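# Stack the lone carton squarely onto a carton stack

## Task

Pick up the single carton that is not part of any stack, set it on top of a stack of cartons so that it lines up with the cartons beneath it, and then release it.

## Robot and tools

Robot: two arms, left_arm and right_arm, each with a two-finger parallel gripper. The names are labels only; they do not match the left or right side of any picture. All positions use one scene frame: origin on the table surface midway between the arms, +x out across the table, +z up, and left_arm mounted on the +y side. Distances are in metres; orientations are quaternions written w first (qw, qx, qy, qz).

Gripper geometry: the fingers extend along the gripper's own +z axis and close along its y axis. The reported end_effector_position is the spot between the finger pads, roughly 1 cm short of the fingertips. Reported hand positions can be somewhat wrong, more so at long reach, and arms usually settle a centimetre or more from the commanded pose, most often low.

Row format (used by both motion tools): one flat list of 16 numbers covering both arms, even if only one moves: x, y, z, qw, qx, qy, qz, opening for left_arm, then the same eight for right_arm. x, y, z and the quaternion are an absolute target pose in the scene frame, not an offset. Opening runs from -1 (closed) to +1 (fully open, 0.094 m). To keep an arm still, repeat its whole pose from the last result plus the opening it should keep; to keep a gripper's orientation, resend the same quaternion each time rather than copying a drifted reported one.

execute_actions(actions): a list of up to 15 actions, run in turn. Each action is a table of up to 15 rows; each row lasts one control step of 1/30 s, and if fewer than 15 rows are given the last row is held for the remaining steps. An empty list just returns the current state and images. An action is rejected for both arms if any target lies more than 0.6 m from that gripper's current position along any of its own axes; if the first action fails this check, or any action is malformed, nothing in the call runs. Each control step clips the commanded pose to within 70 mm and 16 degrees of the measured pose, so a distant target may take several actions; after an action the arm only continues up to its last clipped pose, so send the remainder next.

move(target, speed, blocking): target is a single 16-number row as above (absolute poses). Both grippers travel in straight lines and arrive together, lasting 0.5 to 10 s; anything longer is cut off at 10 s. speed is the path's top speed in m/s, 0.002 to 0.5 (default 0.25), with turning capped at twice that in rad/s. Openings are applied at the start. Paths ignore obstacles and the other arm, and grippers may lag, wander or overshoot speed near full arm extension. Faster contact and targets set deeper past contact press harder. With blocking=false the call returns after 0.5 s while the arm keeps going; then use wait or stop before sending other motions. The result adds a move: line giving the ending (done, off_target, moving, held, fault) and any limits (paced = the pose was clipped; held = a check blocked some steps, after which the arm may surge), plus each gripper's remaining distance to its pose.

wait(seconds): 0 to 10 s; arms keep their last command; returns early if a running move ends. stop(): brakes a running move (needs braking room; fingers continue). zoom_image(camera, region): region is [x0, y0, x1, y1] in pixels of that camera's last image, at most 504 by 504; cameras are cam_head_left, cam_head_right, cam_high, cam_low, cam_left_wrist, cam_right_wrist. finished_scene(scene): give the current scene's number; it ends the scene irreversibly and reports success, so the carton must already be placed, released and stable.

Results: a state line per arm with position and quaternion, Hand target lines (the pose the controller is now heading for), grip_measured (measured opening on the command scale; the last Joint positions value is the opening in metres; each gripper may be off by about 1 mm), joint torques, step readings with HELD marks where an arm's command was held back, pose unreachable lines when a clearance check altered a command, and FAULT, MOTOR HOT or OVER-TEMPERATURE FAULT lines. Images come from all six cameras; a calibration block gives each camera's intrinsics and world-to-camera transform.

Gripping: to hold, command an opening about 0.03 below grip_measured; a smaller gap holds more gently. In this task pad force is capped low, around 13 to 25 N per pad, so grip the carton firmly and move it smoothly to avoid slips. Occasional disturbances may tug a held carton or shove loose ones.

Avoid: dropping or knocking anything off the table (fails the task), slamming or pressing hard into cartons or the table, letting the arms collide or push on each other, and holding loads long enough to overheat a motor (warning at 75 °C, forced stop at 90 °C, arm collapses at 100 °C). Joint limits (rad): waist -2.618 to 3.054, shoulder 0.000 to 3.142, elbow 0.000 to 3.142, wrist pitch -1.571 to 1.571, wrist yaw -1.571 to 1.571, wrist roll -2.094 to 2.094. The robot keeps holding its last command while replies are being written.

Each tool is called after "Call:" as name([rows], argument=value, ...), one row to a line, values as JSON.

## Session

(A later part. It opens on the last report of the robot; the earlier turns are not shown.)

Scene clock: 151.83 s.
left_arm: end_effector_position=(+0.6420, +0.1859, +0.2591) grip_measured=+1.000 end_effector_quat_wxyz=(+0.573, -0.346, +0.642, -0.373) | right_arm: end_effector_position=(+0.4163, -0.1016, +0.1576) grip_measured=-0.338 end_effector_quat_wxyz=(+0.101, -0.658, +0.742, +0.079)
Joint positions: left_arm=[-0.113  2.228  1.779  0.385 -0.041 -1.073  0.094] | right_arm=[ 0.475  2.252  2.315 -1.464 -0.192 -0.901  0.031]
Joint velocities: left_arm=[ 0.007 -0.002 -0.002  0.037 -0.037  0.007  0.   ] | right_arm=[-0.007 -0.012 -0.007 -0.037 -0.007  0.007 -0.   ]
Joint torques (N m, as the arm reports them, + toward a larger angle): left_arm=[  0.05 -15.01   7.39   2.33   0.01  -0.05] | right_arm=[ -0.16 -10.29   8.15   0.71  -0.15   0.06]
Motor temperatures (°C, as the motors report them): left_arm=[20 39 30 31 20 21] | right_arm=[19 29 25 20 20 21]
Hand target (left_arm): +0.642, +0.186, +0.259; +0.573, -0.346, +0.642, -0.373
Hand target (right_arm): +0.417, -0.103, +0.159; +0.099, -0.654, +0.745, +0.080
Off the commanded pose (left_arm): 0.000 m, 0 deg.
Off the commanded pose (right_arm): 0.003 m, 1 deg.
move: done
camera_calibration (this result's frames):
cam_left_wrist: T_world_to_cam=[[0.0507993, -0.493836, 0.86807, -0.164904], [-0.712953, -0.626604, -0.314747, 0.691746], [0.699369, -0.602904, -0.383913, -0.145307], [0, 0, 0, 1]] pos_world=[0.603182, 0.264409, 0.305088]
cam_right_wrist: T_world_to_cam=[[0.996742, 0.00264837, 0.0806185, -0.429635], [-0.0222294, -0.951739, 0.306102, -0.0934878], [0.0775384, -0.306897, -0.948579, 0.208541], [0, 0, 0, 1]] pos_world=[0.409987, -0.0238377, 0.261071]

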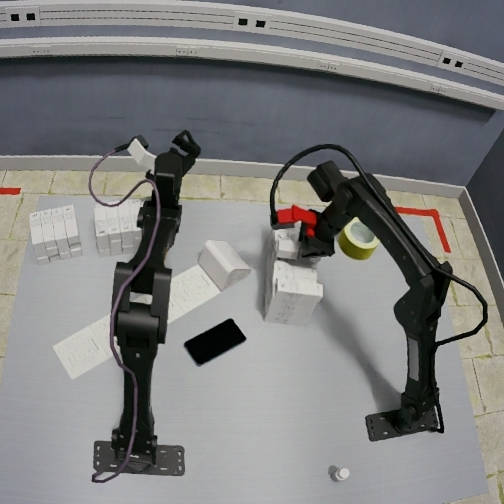

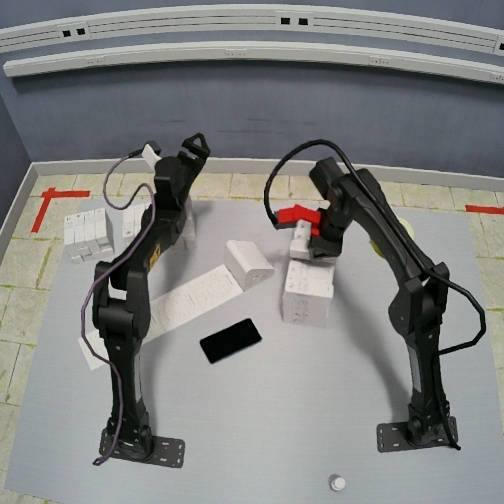

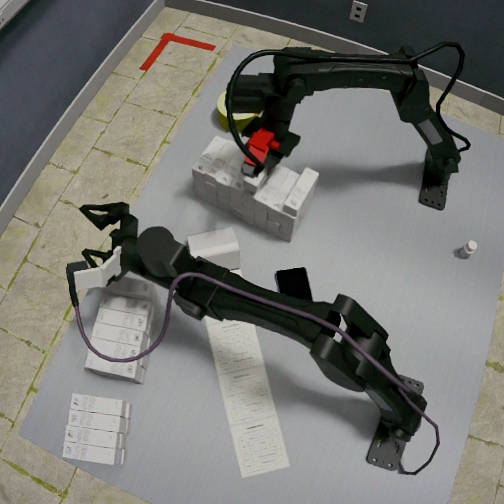

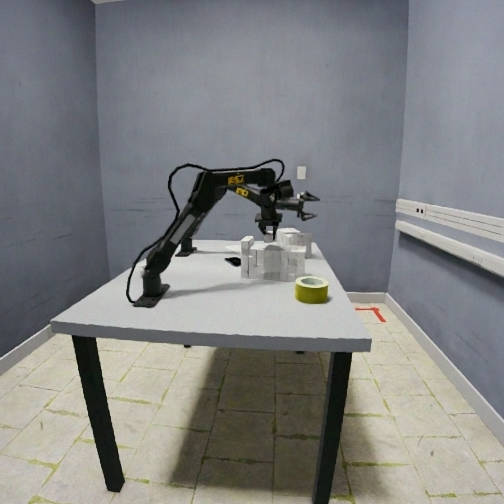

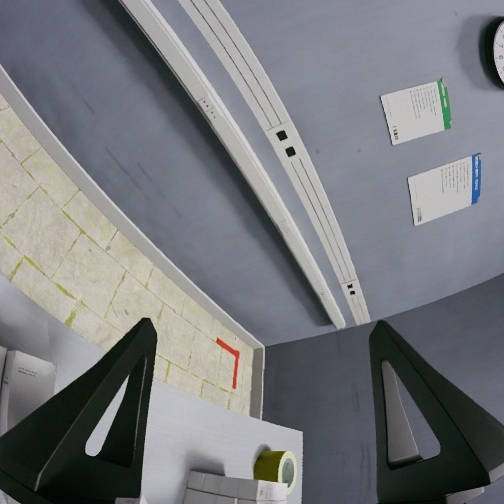

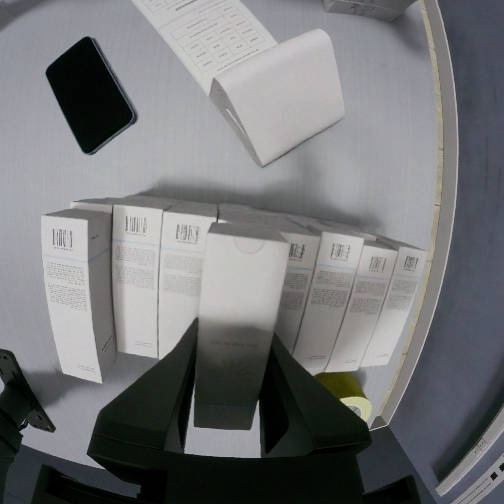

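Call:
zoom_image(camera="cam_right_wrist", region=[195, 190, 305, 260])

Call:
zoom_image(camera="cam_low", region=[230, 205, 320, 285])

Call:
zoom_image(camera="cam_right_wrist", region=[100, 190, 380, 440])

Region (195, 190, 305, 260) of cam_right_wrist's 504x504 image, scaled by 4.582, with more detail than that image has; it fills the top 321 rows of this view, and the rest is white.

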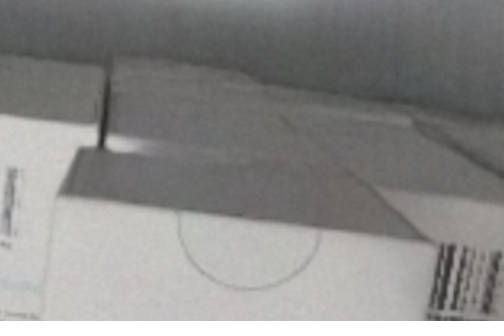

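Region (230, 205, 320, 285) of cam_low's 504x504 image, scaled by 5.600, with more detail than that image has.

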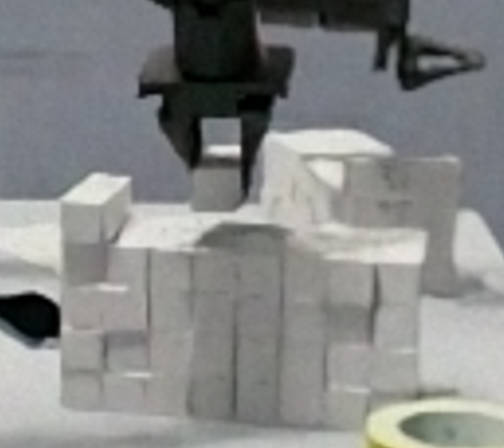

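Region (100, 190, 380, 440) of cam_right_wrist's 504x504 image, scaled by 1.800, with more detail than that image has; it fills the top 450 rows of this view, and the rest is white.

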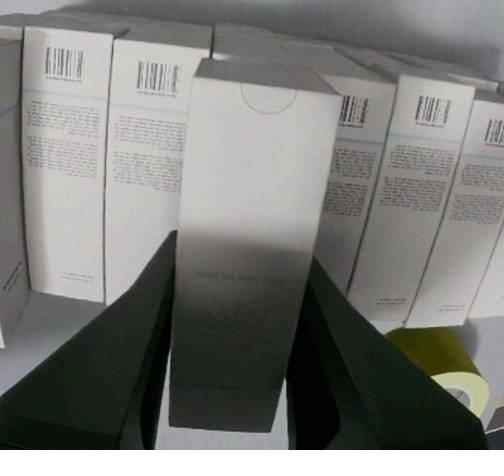

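Call:
move(target=[0.6420,0.1859,0.2591,0.573,-0.346,0.642,-0.373,1, 0.4185,-0.1055,0.140,0.0992,-0.6504,0.7481,0.0862,-0.46], speed=0.04)

Call:
zoom_image(camera="cam_right_wrist", region=[150, 180, 350, 280])

Call:
zoom_image(camera="cam_low", region=[230, 205, 320, 285])

Scene clock: 204.17 s.
left_arm: end_effector_position=(+0.6420, +0.1859, +0.2591) grip_measured=+1.000 end_effector_quat_wxyz=(+0.573, -0.346, +0.642, -0.373) | right_arm: end_effector_position=(+0.4174, -0.1051, +0.1360) grip_measured=-0.338 end_effector_quat_wxyz=(+0.091, -0.653, +0.747, +0.084)
Joint positions: left_arm=[-0.113  2.228  1.779  0.385 -0.041 -1.073  0.094] | right_arm=[ 0.465  2.244  2.217 -1.395 -0.2   -0.899  0.031]
Joint velocities: left_arm=[ 0.002 -0.012  0.012 -0.037  0.007 -0.037  0.   ] | right_arm=[-0.012  0.002 -0.012 -0.007 -0.007 -0.066  0.001]
Joint torques (N m, as the arm reports them, + toward a larger angle): left_arm=[  0.   -15.03   7.39   2.33   0.    -0.04] | right_arm=[ -0.22 -12.5    5.43   1.01  -0.22   0.  ]
Motor temperatures (°C, as the motors report them): left_arm=[20 41 30 32 20 21] | right_arm=[19 37 27 20 20 21]
Hand target (left_arm): +0.642, +0.186, +0.259; +0.573, -0.346, +0.642, -0.373
Hand target (right_arm): +0.418, -0.106, +0.140; +0.099, -0.650, +0.748, +0.086
Off the commanded pose (left_arm): 0.000 m, 0 deg.
Off the commanded pose (right_arm): 0.004 m, 1 deg.
move: done
camera_calibration (this result's frames):
cam_left_wrist: T_world_to_cam=[[0.0507993, -0.493836, 0.86807, -0.164904], [-0.712953, -0.626604, -0.314747, 0.691746], [0.699369, -0.602904, -0.383913, -0.145307], [0, 0, 0, 1]] pos_world=[0.603182, 0.264409, 0.305088]
cam_right_wrist: T_world_to_cam=[[0.998347, -0.0075355, 0.0569793, -0.427522], [-0.0249167, -0.950109, 0.31092, -0.0895699], [0.0517936, -0.311826, -0.948727, 0.19717], [0, 0, 0, 1]] pos_world=[0.414371, -0.0268401, 0.239269]

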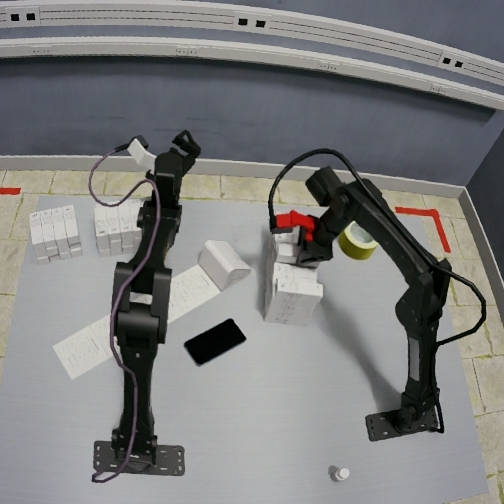

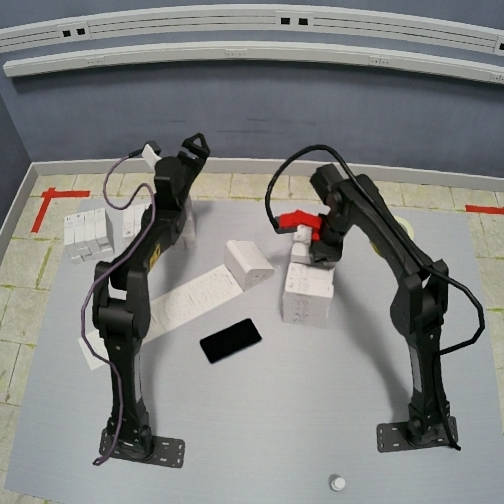

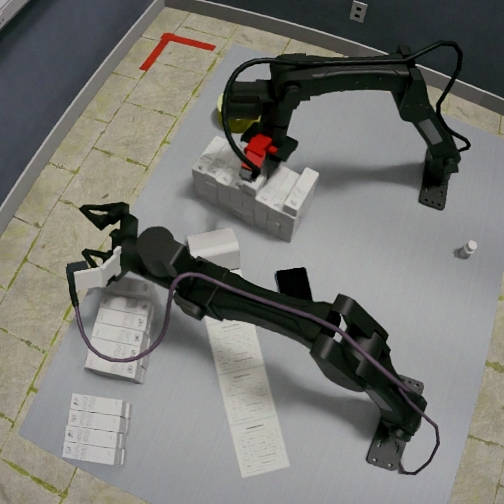

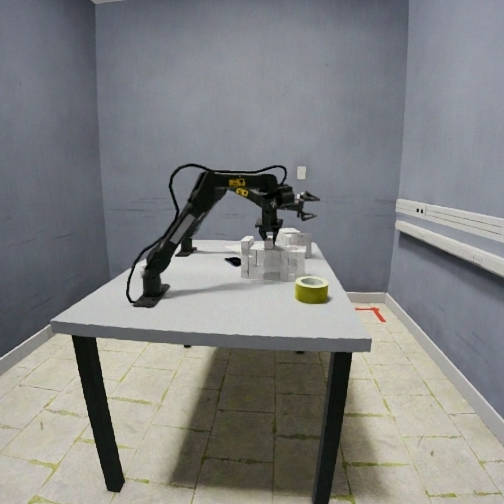

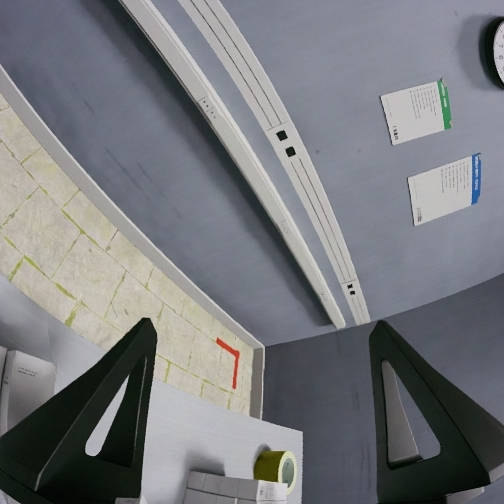

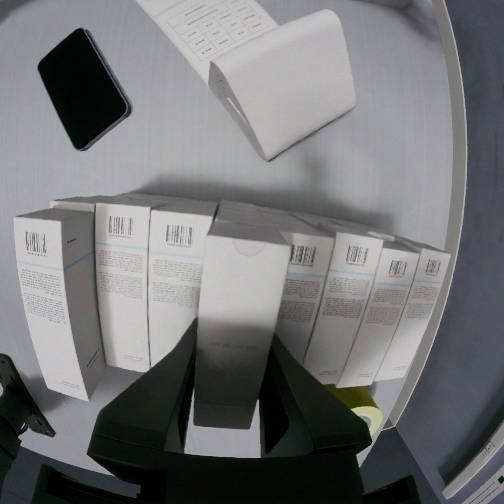

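Region (150, 180, 350, 280) of cam_right_wrist's 504x504 image, scaled by 2.520, with more detail than that image has.

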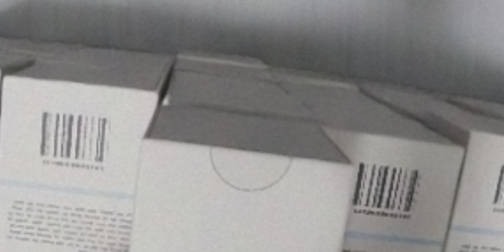

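Region (230, 205, 320, 285) of cam_low's 504x504 image, scaled by 5.600, with more detail than that image has.

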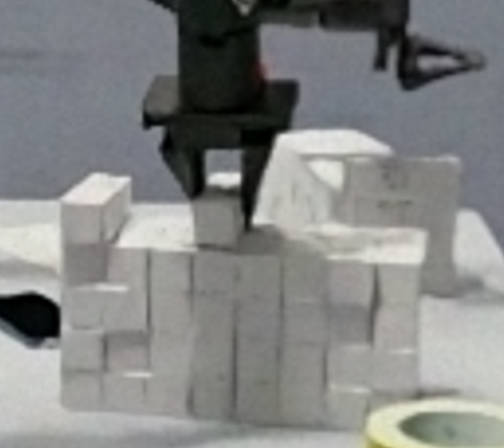

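Call:
zoom_image(camera="cam_low", region=[250, 225, 290, 260])

Call:
zoom_image(camera="cam_head_left", region=[255, 215, 335, 295])

Call:
zoom_image(camera="cam_right_wrist", region=[195, 195, 305, 255])

Region (250, 225, 290, 260) of cam_low's 504x504 image, scaled by 12.600, with more detail than that image has; it fills the top 441 rows of this view, and the rest is white.

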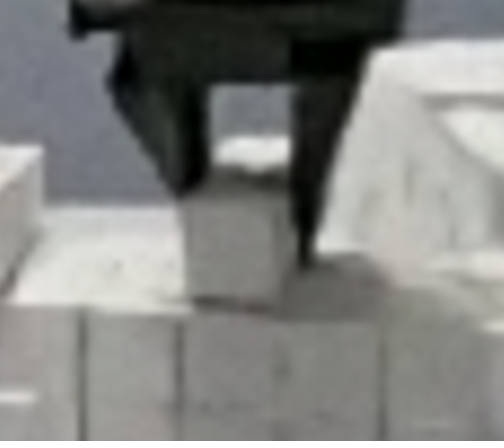

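Region (255, 215, 335, 295) of cam_head_left's 504x504 image, scaled by 6.300, with more detail than that image has.

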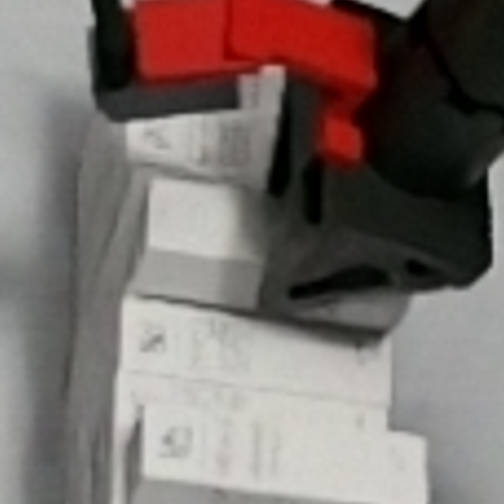

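Region (195, 195, 305, 255) of cam_right_wrist's 504x504 image, scaled by 4.582, with more detail than that image has; it fills the top 275 rows of this view, and the rest is white.

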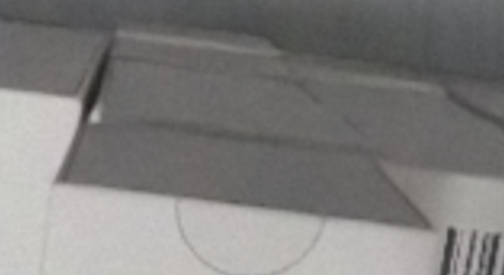

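Call:
execute_actions(actions=[])

Scene clock: 220.37 s.
left_arm: end_effector_position=(+0.6420, +0.1859, +0.2591) grip_measured=+1.000 end_effector_quat_wxyz=(+0.573, -0.346, +0.642, -0.373) | right_arm: end_effector_position=(+0.4179, -0.1048, +0.1361) grip_measured=-0.338 end_effector_quat_wxyz=(+0.092, -0.653, +0.747, +0.084)
Joint positions: left_arm=[-0.113  2.228  1.779  0.385 -0.041 -1.073  0.094] | right_arm=[ 0.465  2.244  2.217 -1.393 -0.2   -0.899  0.031]
Joint velocities: left_arm=[-0.007 -0.002 -0.012 -0.022  0.037  0.007  0.   ] | right_arm=[-0.007 -0.007  0.002 -0.022 -0.037 -0.022 -0.   ]
Joint torques (N m, as the arm reports them, + toward a larger angle): left_arm=[  0.05 -15.04   7.37   2.33   0.01  -0.04] | right_arm=[ -0.33 -12.44   5.35   0.97  -0.21   0.  ]
Motor temperatures (°C, as the motors report them): left_arm=[20 42 30 32 20 21] | right_arm=[19 40 26 20 20 21]
Hand target (left_arm): +0.642, +0.186, +0.259; +0.573, -0.346, +0.642, -0.373
Hand target (right_arm): +0.418, -0.106, +0.140; +0.099, -0.650, +0.748, +0.086
Off the commanded pose (left_arm): 0.000 m, 0 deg.
Off the commanded pose (right_arm): 0.004 m, 1 deg.
camera_calibration (this result's frames):
cam_left_wrist: T_world_to_cam=[[0.0507993, -0.493836, 0.86807, -0.164904], [-0.712953, -0.626604, -0.314747, 0.691746], [0.699369, -0.602904, -0.383913, -0.145307], [0, 0, 0, 1]] pos_world=[0.603182, 0.264409, 0.305088]
cam_right_wrist: T_world_to_cam=[[0.998232, -0.0076018, 0.0589498, -0.428232], [-0.0255321, -0.950464, 0.309783, -0.0889458], [0.0536748, -0.310741, -0.948978, 0.196672], [0, 0, 0, 1]] pos_world=[0.414647, -0.0266811, 0.239436]

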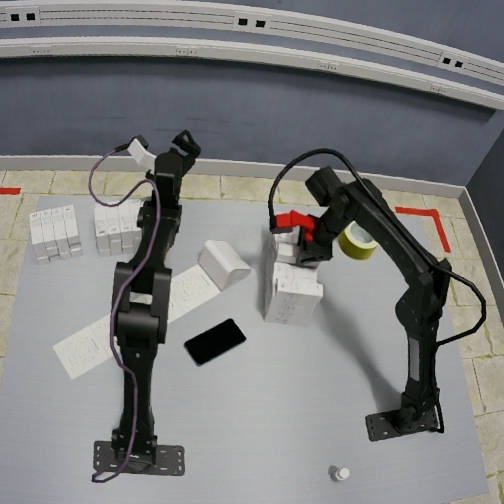

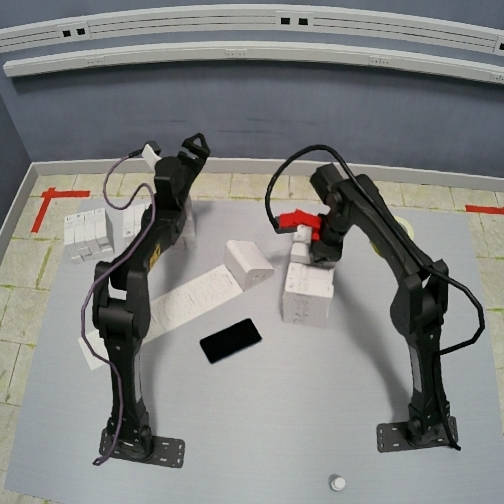

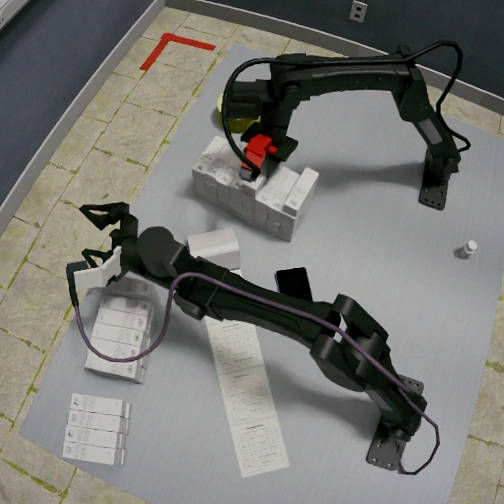

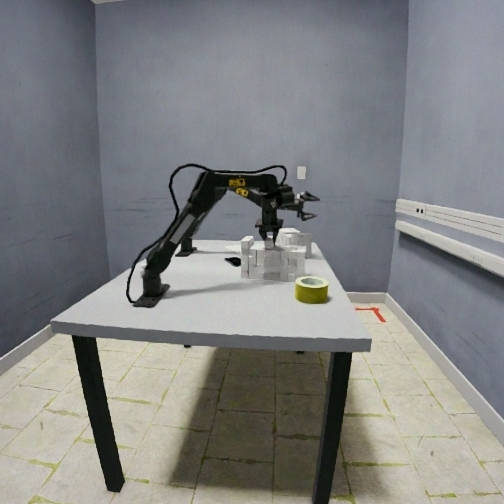

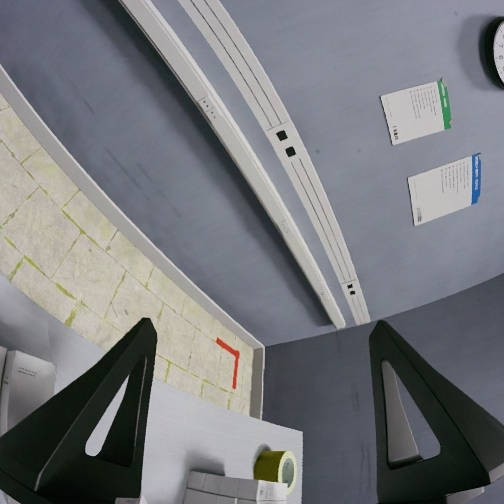

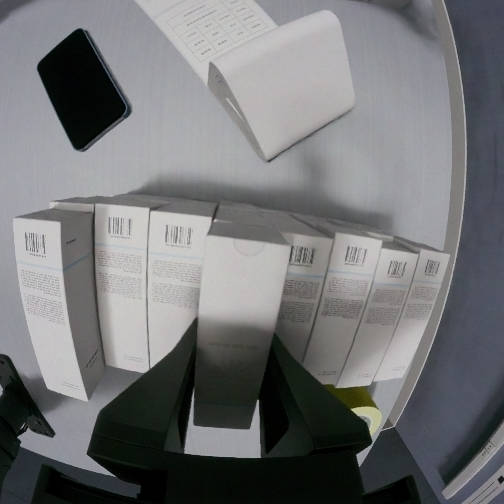

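Call:
move(target=[0.6420,0.1859,0.2591,0.573,-0.346,0.642,-0.373,1,0.4185,-0.1055,0.137,0.106,-0.6497,0.7472,0.092,-0.46], speed=0.02)

Call:
zoom_image(camera="cam_low", region=[240, 220, 300, 270])

Scene clock: 225.60 s.
left_arm: end_effector_position=(+0.6420, +0.1859, +0.2591) grip_measured=+1.000 end_effector_quat_wxyz=(+0.573, -0.346, +0.642, -0.373) | right_arm: end_effector_position=(+0.4182, -0.1058, +0.1320) grip_measured=-0.338 end_effector_quat_wxyz=(+0.095, -0.653, +0.747, +0.084)
Joint positions: left_arm=[-0.113  2.228  1.779  0.385 -0.041 -1.073  0.094] | right_arm=[ 0.462  2.229  2.174 -1.359 -0.202 -0.899  0.031]
Joint velocities: left_arm=[ 0.002 -0.012  0.022  0.066 -0.037 -0.037  0.   ] | right_arm=[-0.002 -0.007  0.002  0.022 -0.007 -0.007 -0.   ]
Joint torques (N m, as the arm reports them, + toward a larger angle): left_arm=[  0.04 -15.02   7.37   2.32   0.01  -0.04] | right_arm=[ -0.54 -12.53   5.24   0.98  -0.36  -0.04]
Motor temperatures (°C, as the motors report them): left_arm=[20 42 30 32 20 21] | right_arm=[19 41 26 20 20 21]
Hand target (left_arm): +0.642, +0.186, +0.259; +0.573, -0.346, +0.642, -0.373
Hand target (right_arm): +0.418, -0.106, +0.137; +0.105, -0.650, +0.747, +0.092
Off the commanded pose (left_arm): 0.000 m, 0 deg.
Off the commanded pose (right_arm): 0.005 m, 2 deg.
move: done
camera_calibration (this result's frames):
cam_left_wrist: T_world_to_cam=[[0.0507993, -0.493836, 0.86807, -0.164904], [-0.712953, -0.626604, -0.314747, 0.691746], [0.699369, -0.602904, -0.383913, -0.145307], [0, 0, 0, 1]] pos_world=[0.603182, 0.264409, 0.305088]
cam_right_wrist: T_world_to_cam=[[0.997932, -0.0103003, 0.0634415, -0.429108], [-0.0292464, -0.951736, 0.305522, -0.0865715], [0.0572326, -0.306745, -0.950069, 0.191568], [0, 0, 0, 1]] pos_world=[0.414725, -0.0280505, 0.235676]

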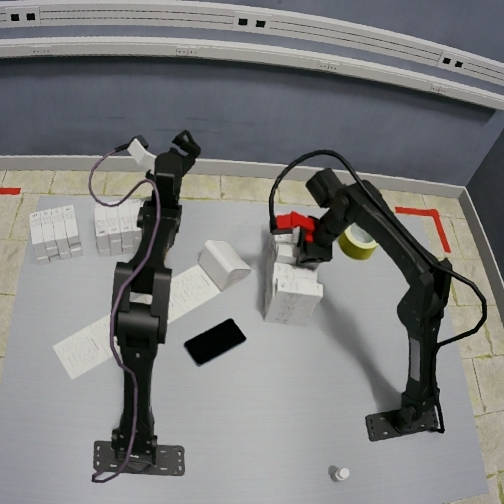

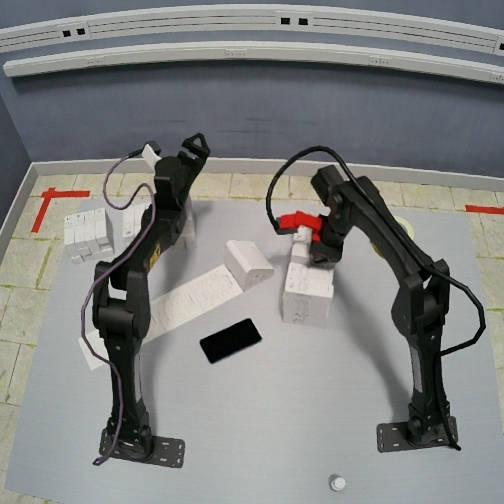

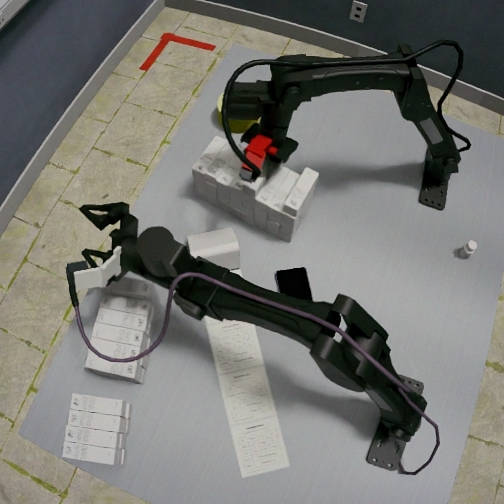

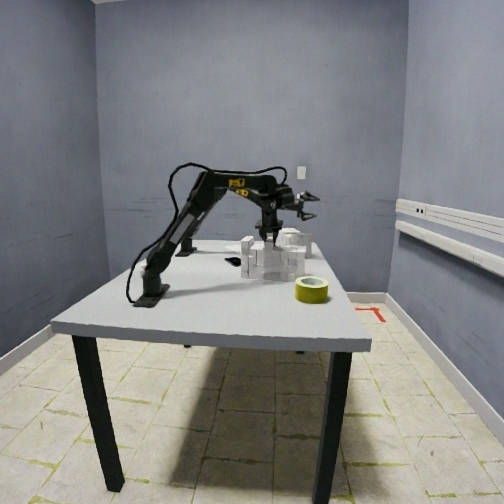

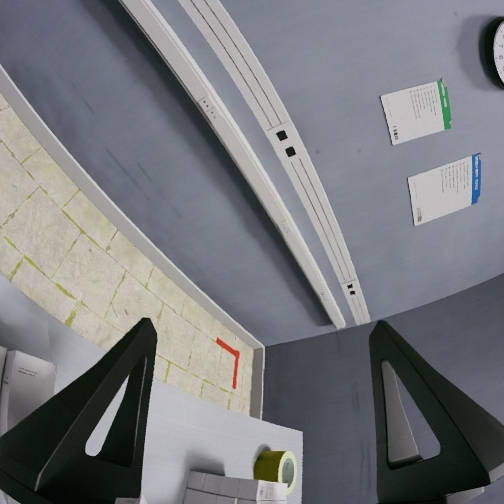

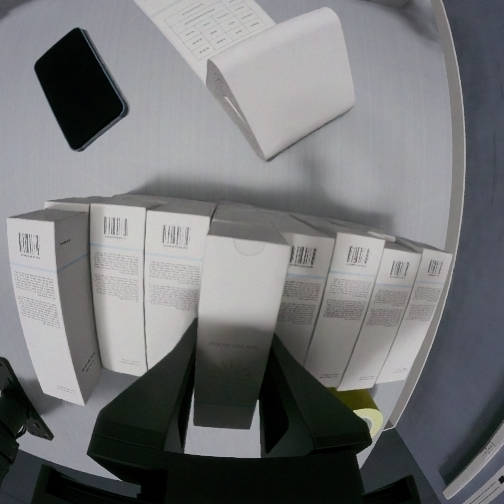

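Region (240, 220, 300, 270) of cam_low's 504x504 image, scaled by 8.400, with more detail than that image has.

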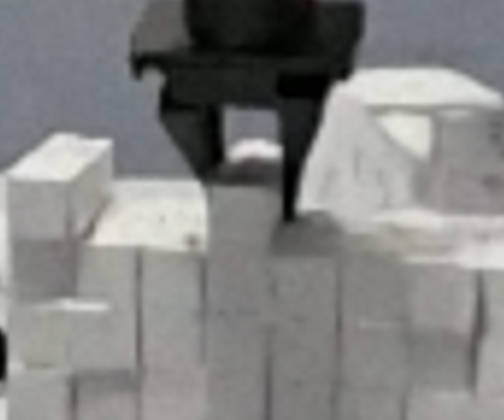

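Call:
zoom_image(camera="cam_right_wrist", region=[150, 180, 350, 280])

Region (150, 180, 350, 280) of cam_right_wrist's 504x504 image, scaled by 2.520, with more detail than that image has.

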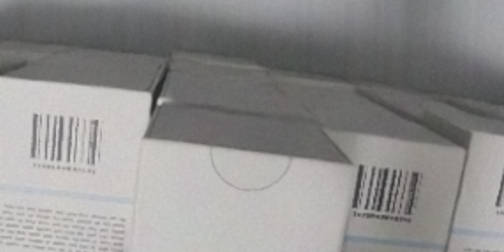

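Seated and aligned. Releasing.

Call:
execute_actions([
  [[0.6420,0.1859,0.2591,0.573,-0.346,0.642,-0.373,1,0.4185,-0.1055,0.137,0.106,-0.6497,0.7472,0.092,-0.30],[0.6420,0.1859,0.2591,0.573,-0.346,0.642,-0.373,1,0.4185,-0.1055,0.137,0.106,-0.6497,0.7472,0.092,-0.25],[0.6420,0.1859,0.2591,0.573,-0.346,0.642,-0.373,1,0.4185,-0.1055,0.137,0.106,-0.6497,0.7472,0.092,-0.15],[0.6420,0.1859,0.2591,0.573,-0.346,0.642,-0.373,1,0.4185,-0.1055,0.137,0.106,-0.6497,0.7472,0.092,0.0],[0.6420,0.1859,0.2591,0.573,-0.346,0.642,-0.373,1,0.4185,-0.1055,0.137,0.106,-0.6497,0.7472,0.092,0.15]],
])

Call:
move(target=[0.6420,0.1859,0.2591,0.573,-0.346,0.642,-0.373,1,0.4185,-0.1055,0.195,0.0992,-0.6504,0.7481,0.0862,0.15], speed=0.1)

Scene clock: 234.70 s.
left_arm: end_effector_position=(+0.6420, +0.1859, +0.2591) grip_measured=+1.000 end_effector_quat_wxyz=(+0.573, -0.346, +0.642, -0.373) | right_arm: end_effector_position=(+0.4193, -0.1050, +0.1321) grip_measured=+0.147 end_effector_quat_wxyz=(+0.098, -0.653, +0.747, +0.084)
Joint positions: left_arm=[-0.113  2.228  1.779  0.385 -0.041 -1.073  0.094] | right_arm=[ 0.462  2.229  2.174 -1.353 -0.203 -0.899  0.054]
Joint velocities: left_arm=[ 0.002 -0.002 -0.007 -0.095  0.037 -0.051  0.   ] | right_arm=[-0.017  0.012 -0.002 -0.007  0.037 -0.022  0.001]
Joint torques (N m, as the arm reports them, + toward a larger angle): left_arm=[  0.06 -15.02   7.37   2.33   0.    -0.04] | right_arm=[ -0.46 -12.36   5.37   0.97  -0.35  -0.03]
Motor temperatures (°C, as the motors report them): left_arm=[20 43 30 32 20 21] | right_arm=[19 42 25 21 20 21]
Hand target (left_arm): +0.642, +0.186, +0.259; +0.573, -0.346, +0.642, -0.373
Hand target (right_arm): +0.419, -0.105, +0.137; +0.105, -0.650, +0.747, +0.092
Off the commanded pose (left_arm): 0.000 m, 0 deg.
Off the commanded pose (right_arm): 0.005 m, 1 deg.
Step readings (end_effector_position):
0: left_arm (+0.6420, +0.1859, +0.2591) | right_arm (+0.4182, -0.1057, +0.1319)
1: left_arm (+0.6420, +0.1859, +0.2591) | right_arm (+0.4182, -0.1057, +0.1319)
2: left_arm (+0.6420, +0.1859, +0.2591) | right_arm (+0.4184, -0.1056, +0.1320)
4: left_arm (+0.6420, +0.1859, +0.2591) | right_arm (+0.4187, -0.1053, +0.1320)
8: left_arm (+0.6420, +0.1859, +0.2591) | right_arm (+0.4191, -0.1051, +0.1321)
15: end_effector_position above
camera_calibration (this result's frames):
cam_left_wrist: T_world_to_cam=[[0.0507993, -0.493836, 0.86807, -0.164904], [-0.712953, -0.626604, -0.314747, 0.691746], [0.699369, -0.602904, -0.383913, -0.145307], [0, 0, 0, 1]] pos_world=[0.603182, 0.264409, 0.305088]
cam_right_wrist: T_world_to_cam=[[0.997655, -0.0103966, 0.0676565, -0.430623], [-0.0304253, -0.952745, 0.302243, -0.0850332], [0.0613171, -0.303593, -0.950827, 0.190592], [0, 0, 0, 1]] pos_world=[0.41534, -0.0276296, 0.236055]

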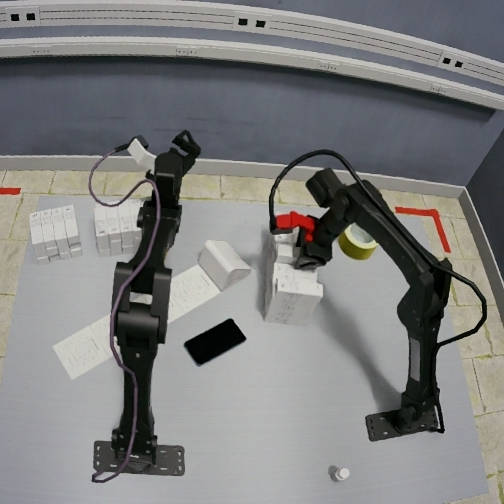

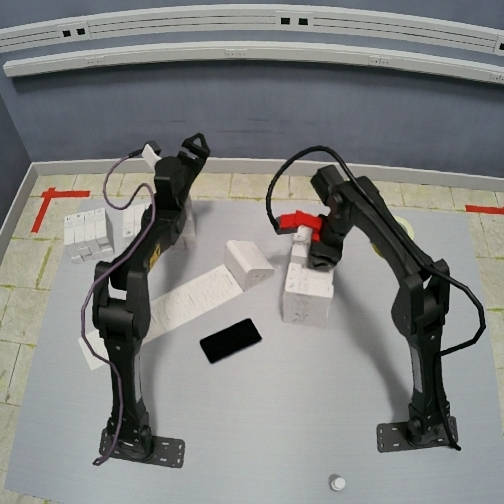

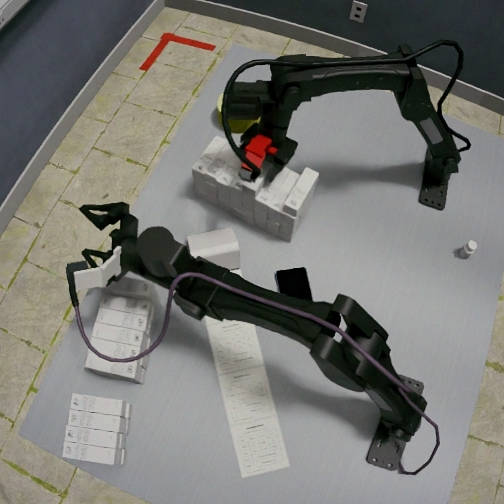

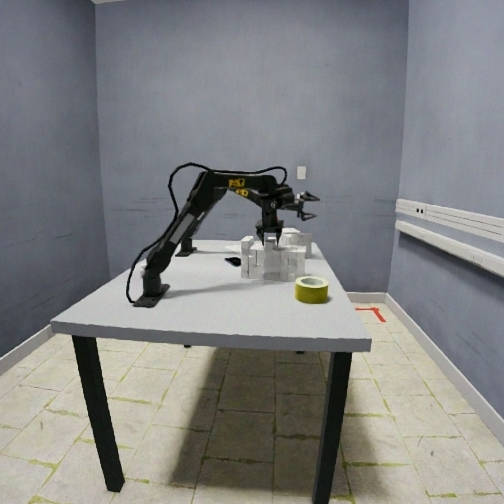

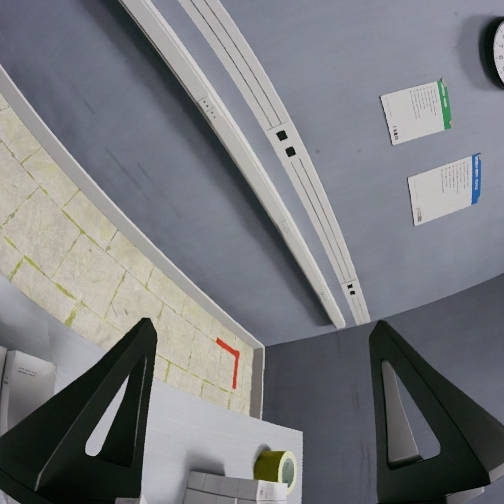

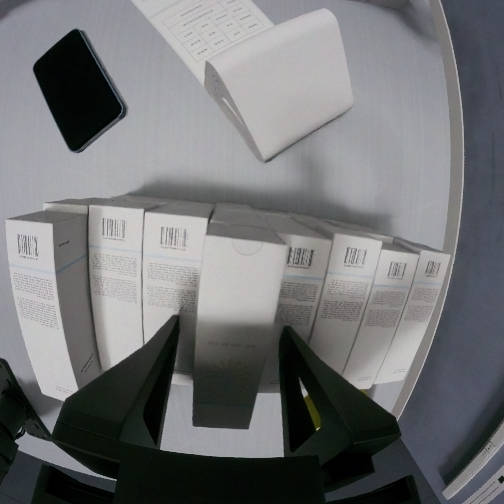

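Scene clock: 235.77 s.
left_arm: end_effector_position=(+0.6420, +0.1859, +0.2591) grip_measured=+1.000 end_effector_quat_wxyz=(+0.573, -0.346, +0.642, -0.373) | right_arm: end_effector_position=(+0.4214, -0.1039, +0.1895) grip_measured=+0.147 end_effector_quat_wxyz=(+0.124, -0.650, +0.746, +0.079)
Joint positions: left_arm=[-0.113  2.228  1.779  0.385 -0.041 -1.073  0.094] | right_arm=[ 0.462  2.279  2.488 -1.564 -0.202 -0.891  0.054]
Joint velocities: left_arm=[ 0.007  0.002 -0.002 -0.022 -0.007 -0.051  0.   ] | right_arm=[-0.002 -0.007 -0.002 -0.051 -0.022  0.007  0.   ]
Joint torques (N m, as the arm reports them, + toward a larger angle): left_arm=[  0.05 -15.04   7.39   2.33   0.01  -0.04] | right_arm=[ -0.18 -11.06   7.37   0.77  -0.21  -0.01]
Motor temperatures (°C, as the motors report them): left_arm=[20 43 30 32 20 21] | right_arm=[19 41 26 20 20 21]
Hand target (left_arm): +0.642, +0.186, +0.259; +0.573, -0.346, +0.642, -0.373
Hand target (right_arm): +0.420, -0.105, +0.194; +0.125, -0.647, +0.748, +0.083
Off the commanded pose (left_arm): 0.000 m, 0 deg.
Off the commanded pose (right_arm): 0.006 m, 3 deg.
joint sent to its limit (right arm) — the command would take joint 4 (wrist pitch) past its lower limit, so that joint was sent only as far as its limit.
move: off_target (right_arm)
camera_calibration (this result's frames):
cam_left_wrist: T_world_to_cam=[[0.0507993, -0.493836, 0.86807, -0.164904], [-0.712953, -0.626604, -0.314747, 0.691746], [0.699369, -0.602904, -0.383913, -0.145307], [0, 0, 0, 1]] pos_world=[0.603182, 0.264409, 0.305088]
cam_right_wrist: T_world_to_cam=[[0.993507, -0.0213358, 0.11175, -0.444363], [-0.0515435, -0.960079, 0.27494, -0.0879732], [0.101423, -0.278915, -0.954945, 0.231758], [0, 0, 0, 1]] pos_world=[0.413438, -0.0293011, 0.295162]

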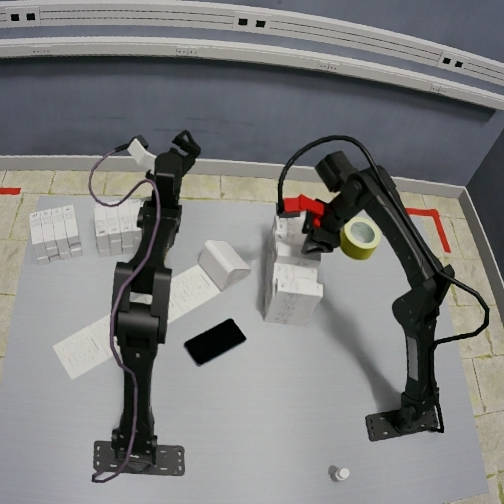

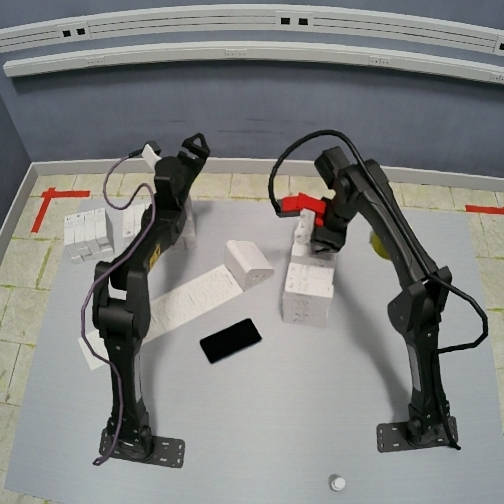

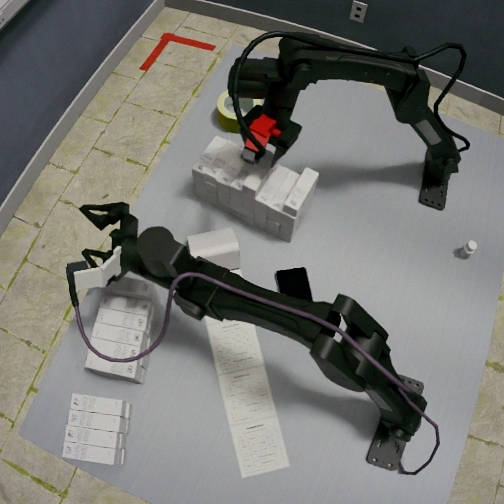

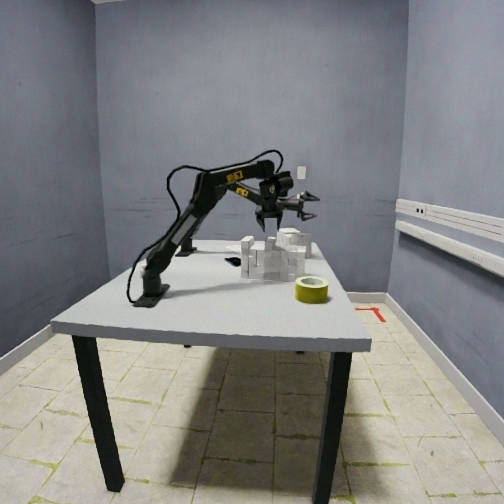

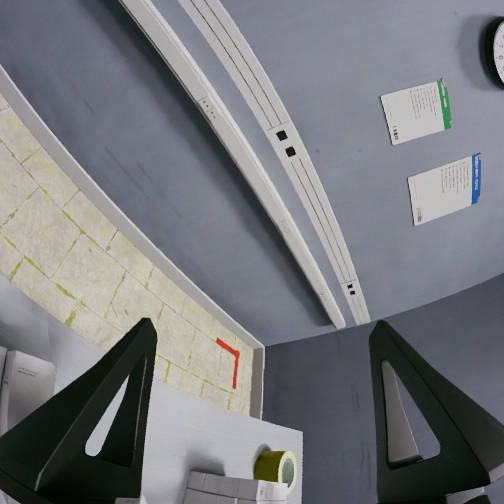

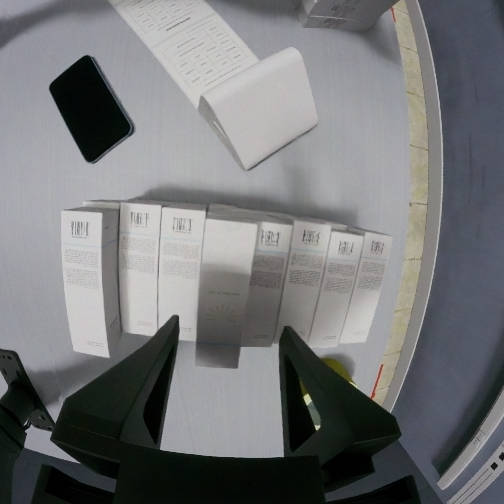

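Call:
zoom_image(camera="cam_low", region=[235, 215, 315, 285])

Call:
zoom_image(camera="cam_high", region=[190, 130, 330, 250])

Region (235, 215, 315, 285) of cam_low's 504x504 image, scaled by 6.300, with more detail than that image has; it fills the top 441 rows of this view, and the rest is white.

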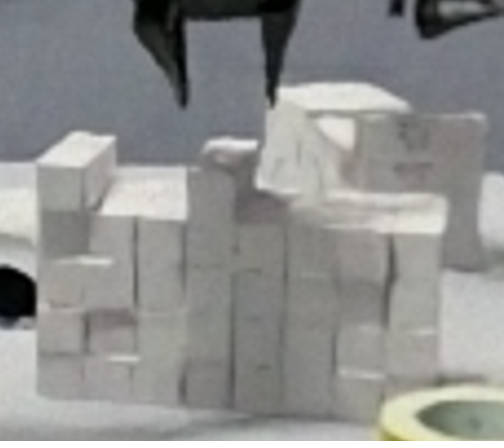

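Region (190, 130, 330, 250) of cam_high's 504x504 image, scaled by 3.600, with more detail than that image has; it fills the top 432 rows of this view, and the rest is white.

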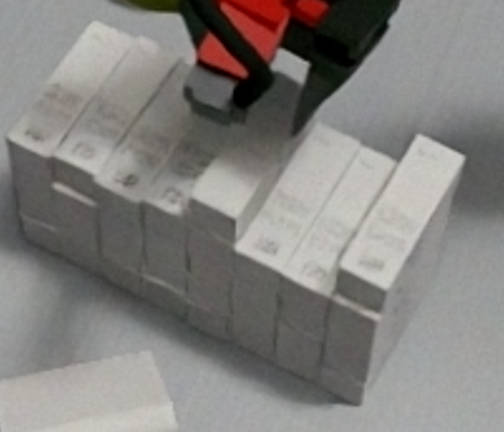

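The carton sits aligned on column 4.

Call:
finished_scene(scene=2)

The scene is finished: the task was done.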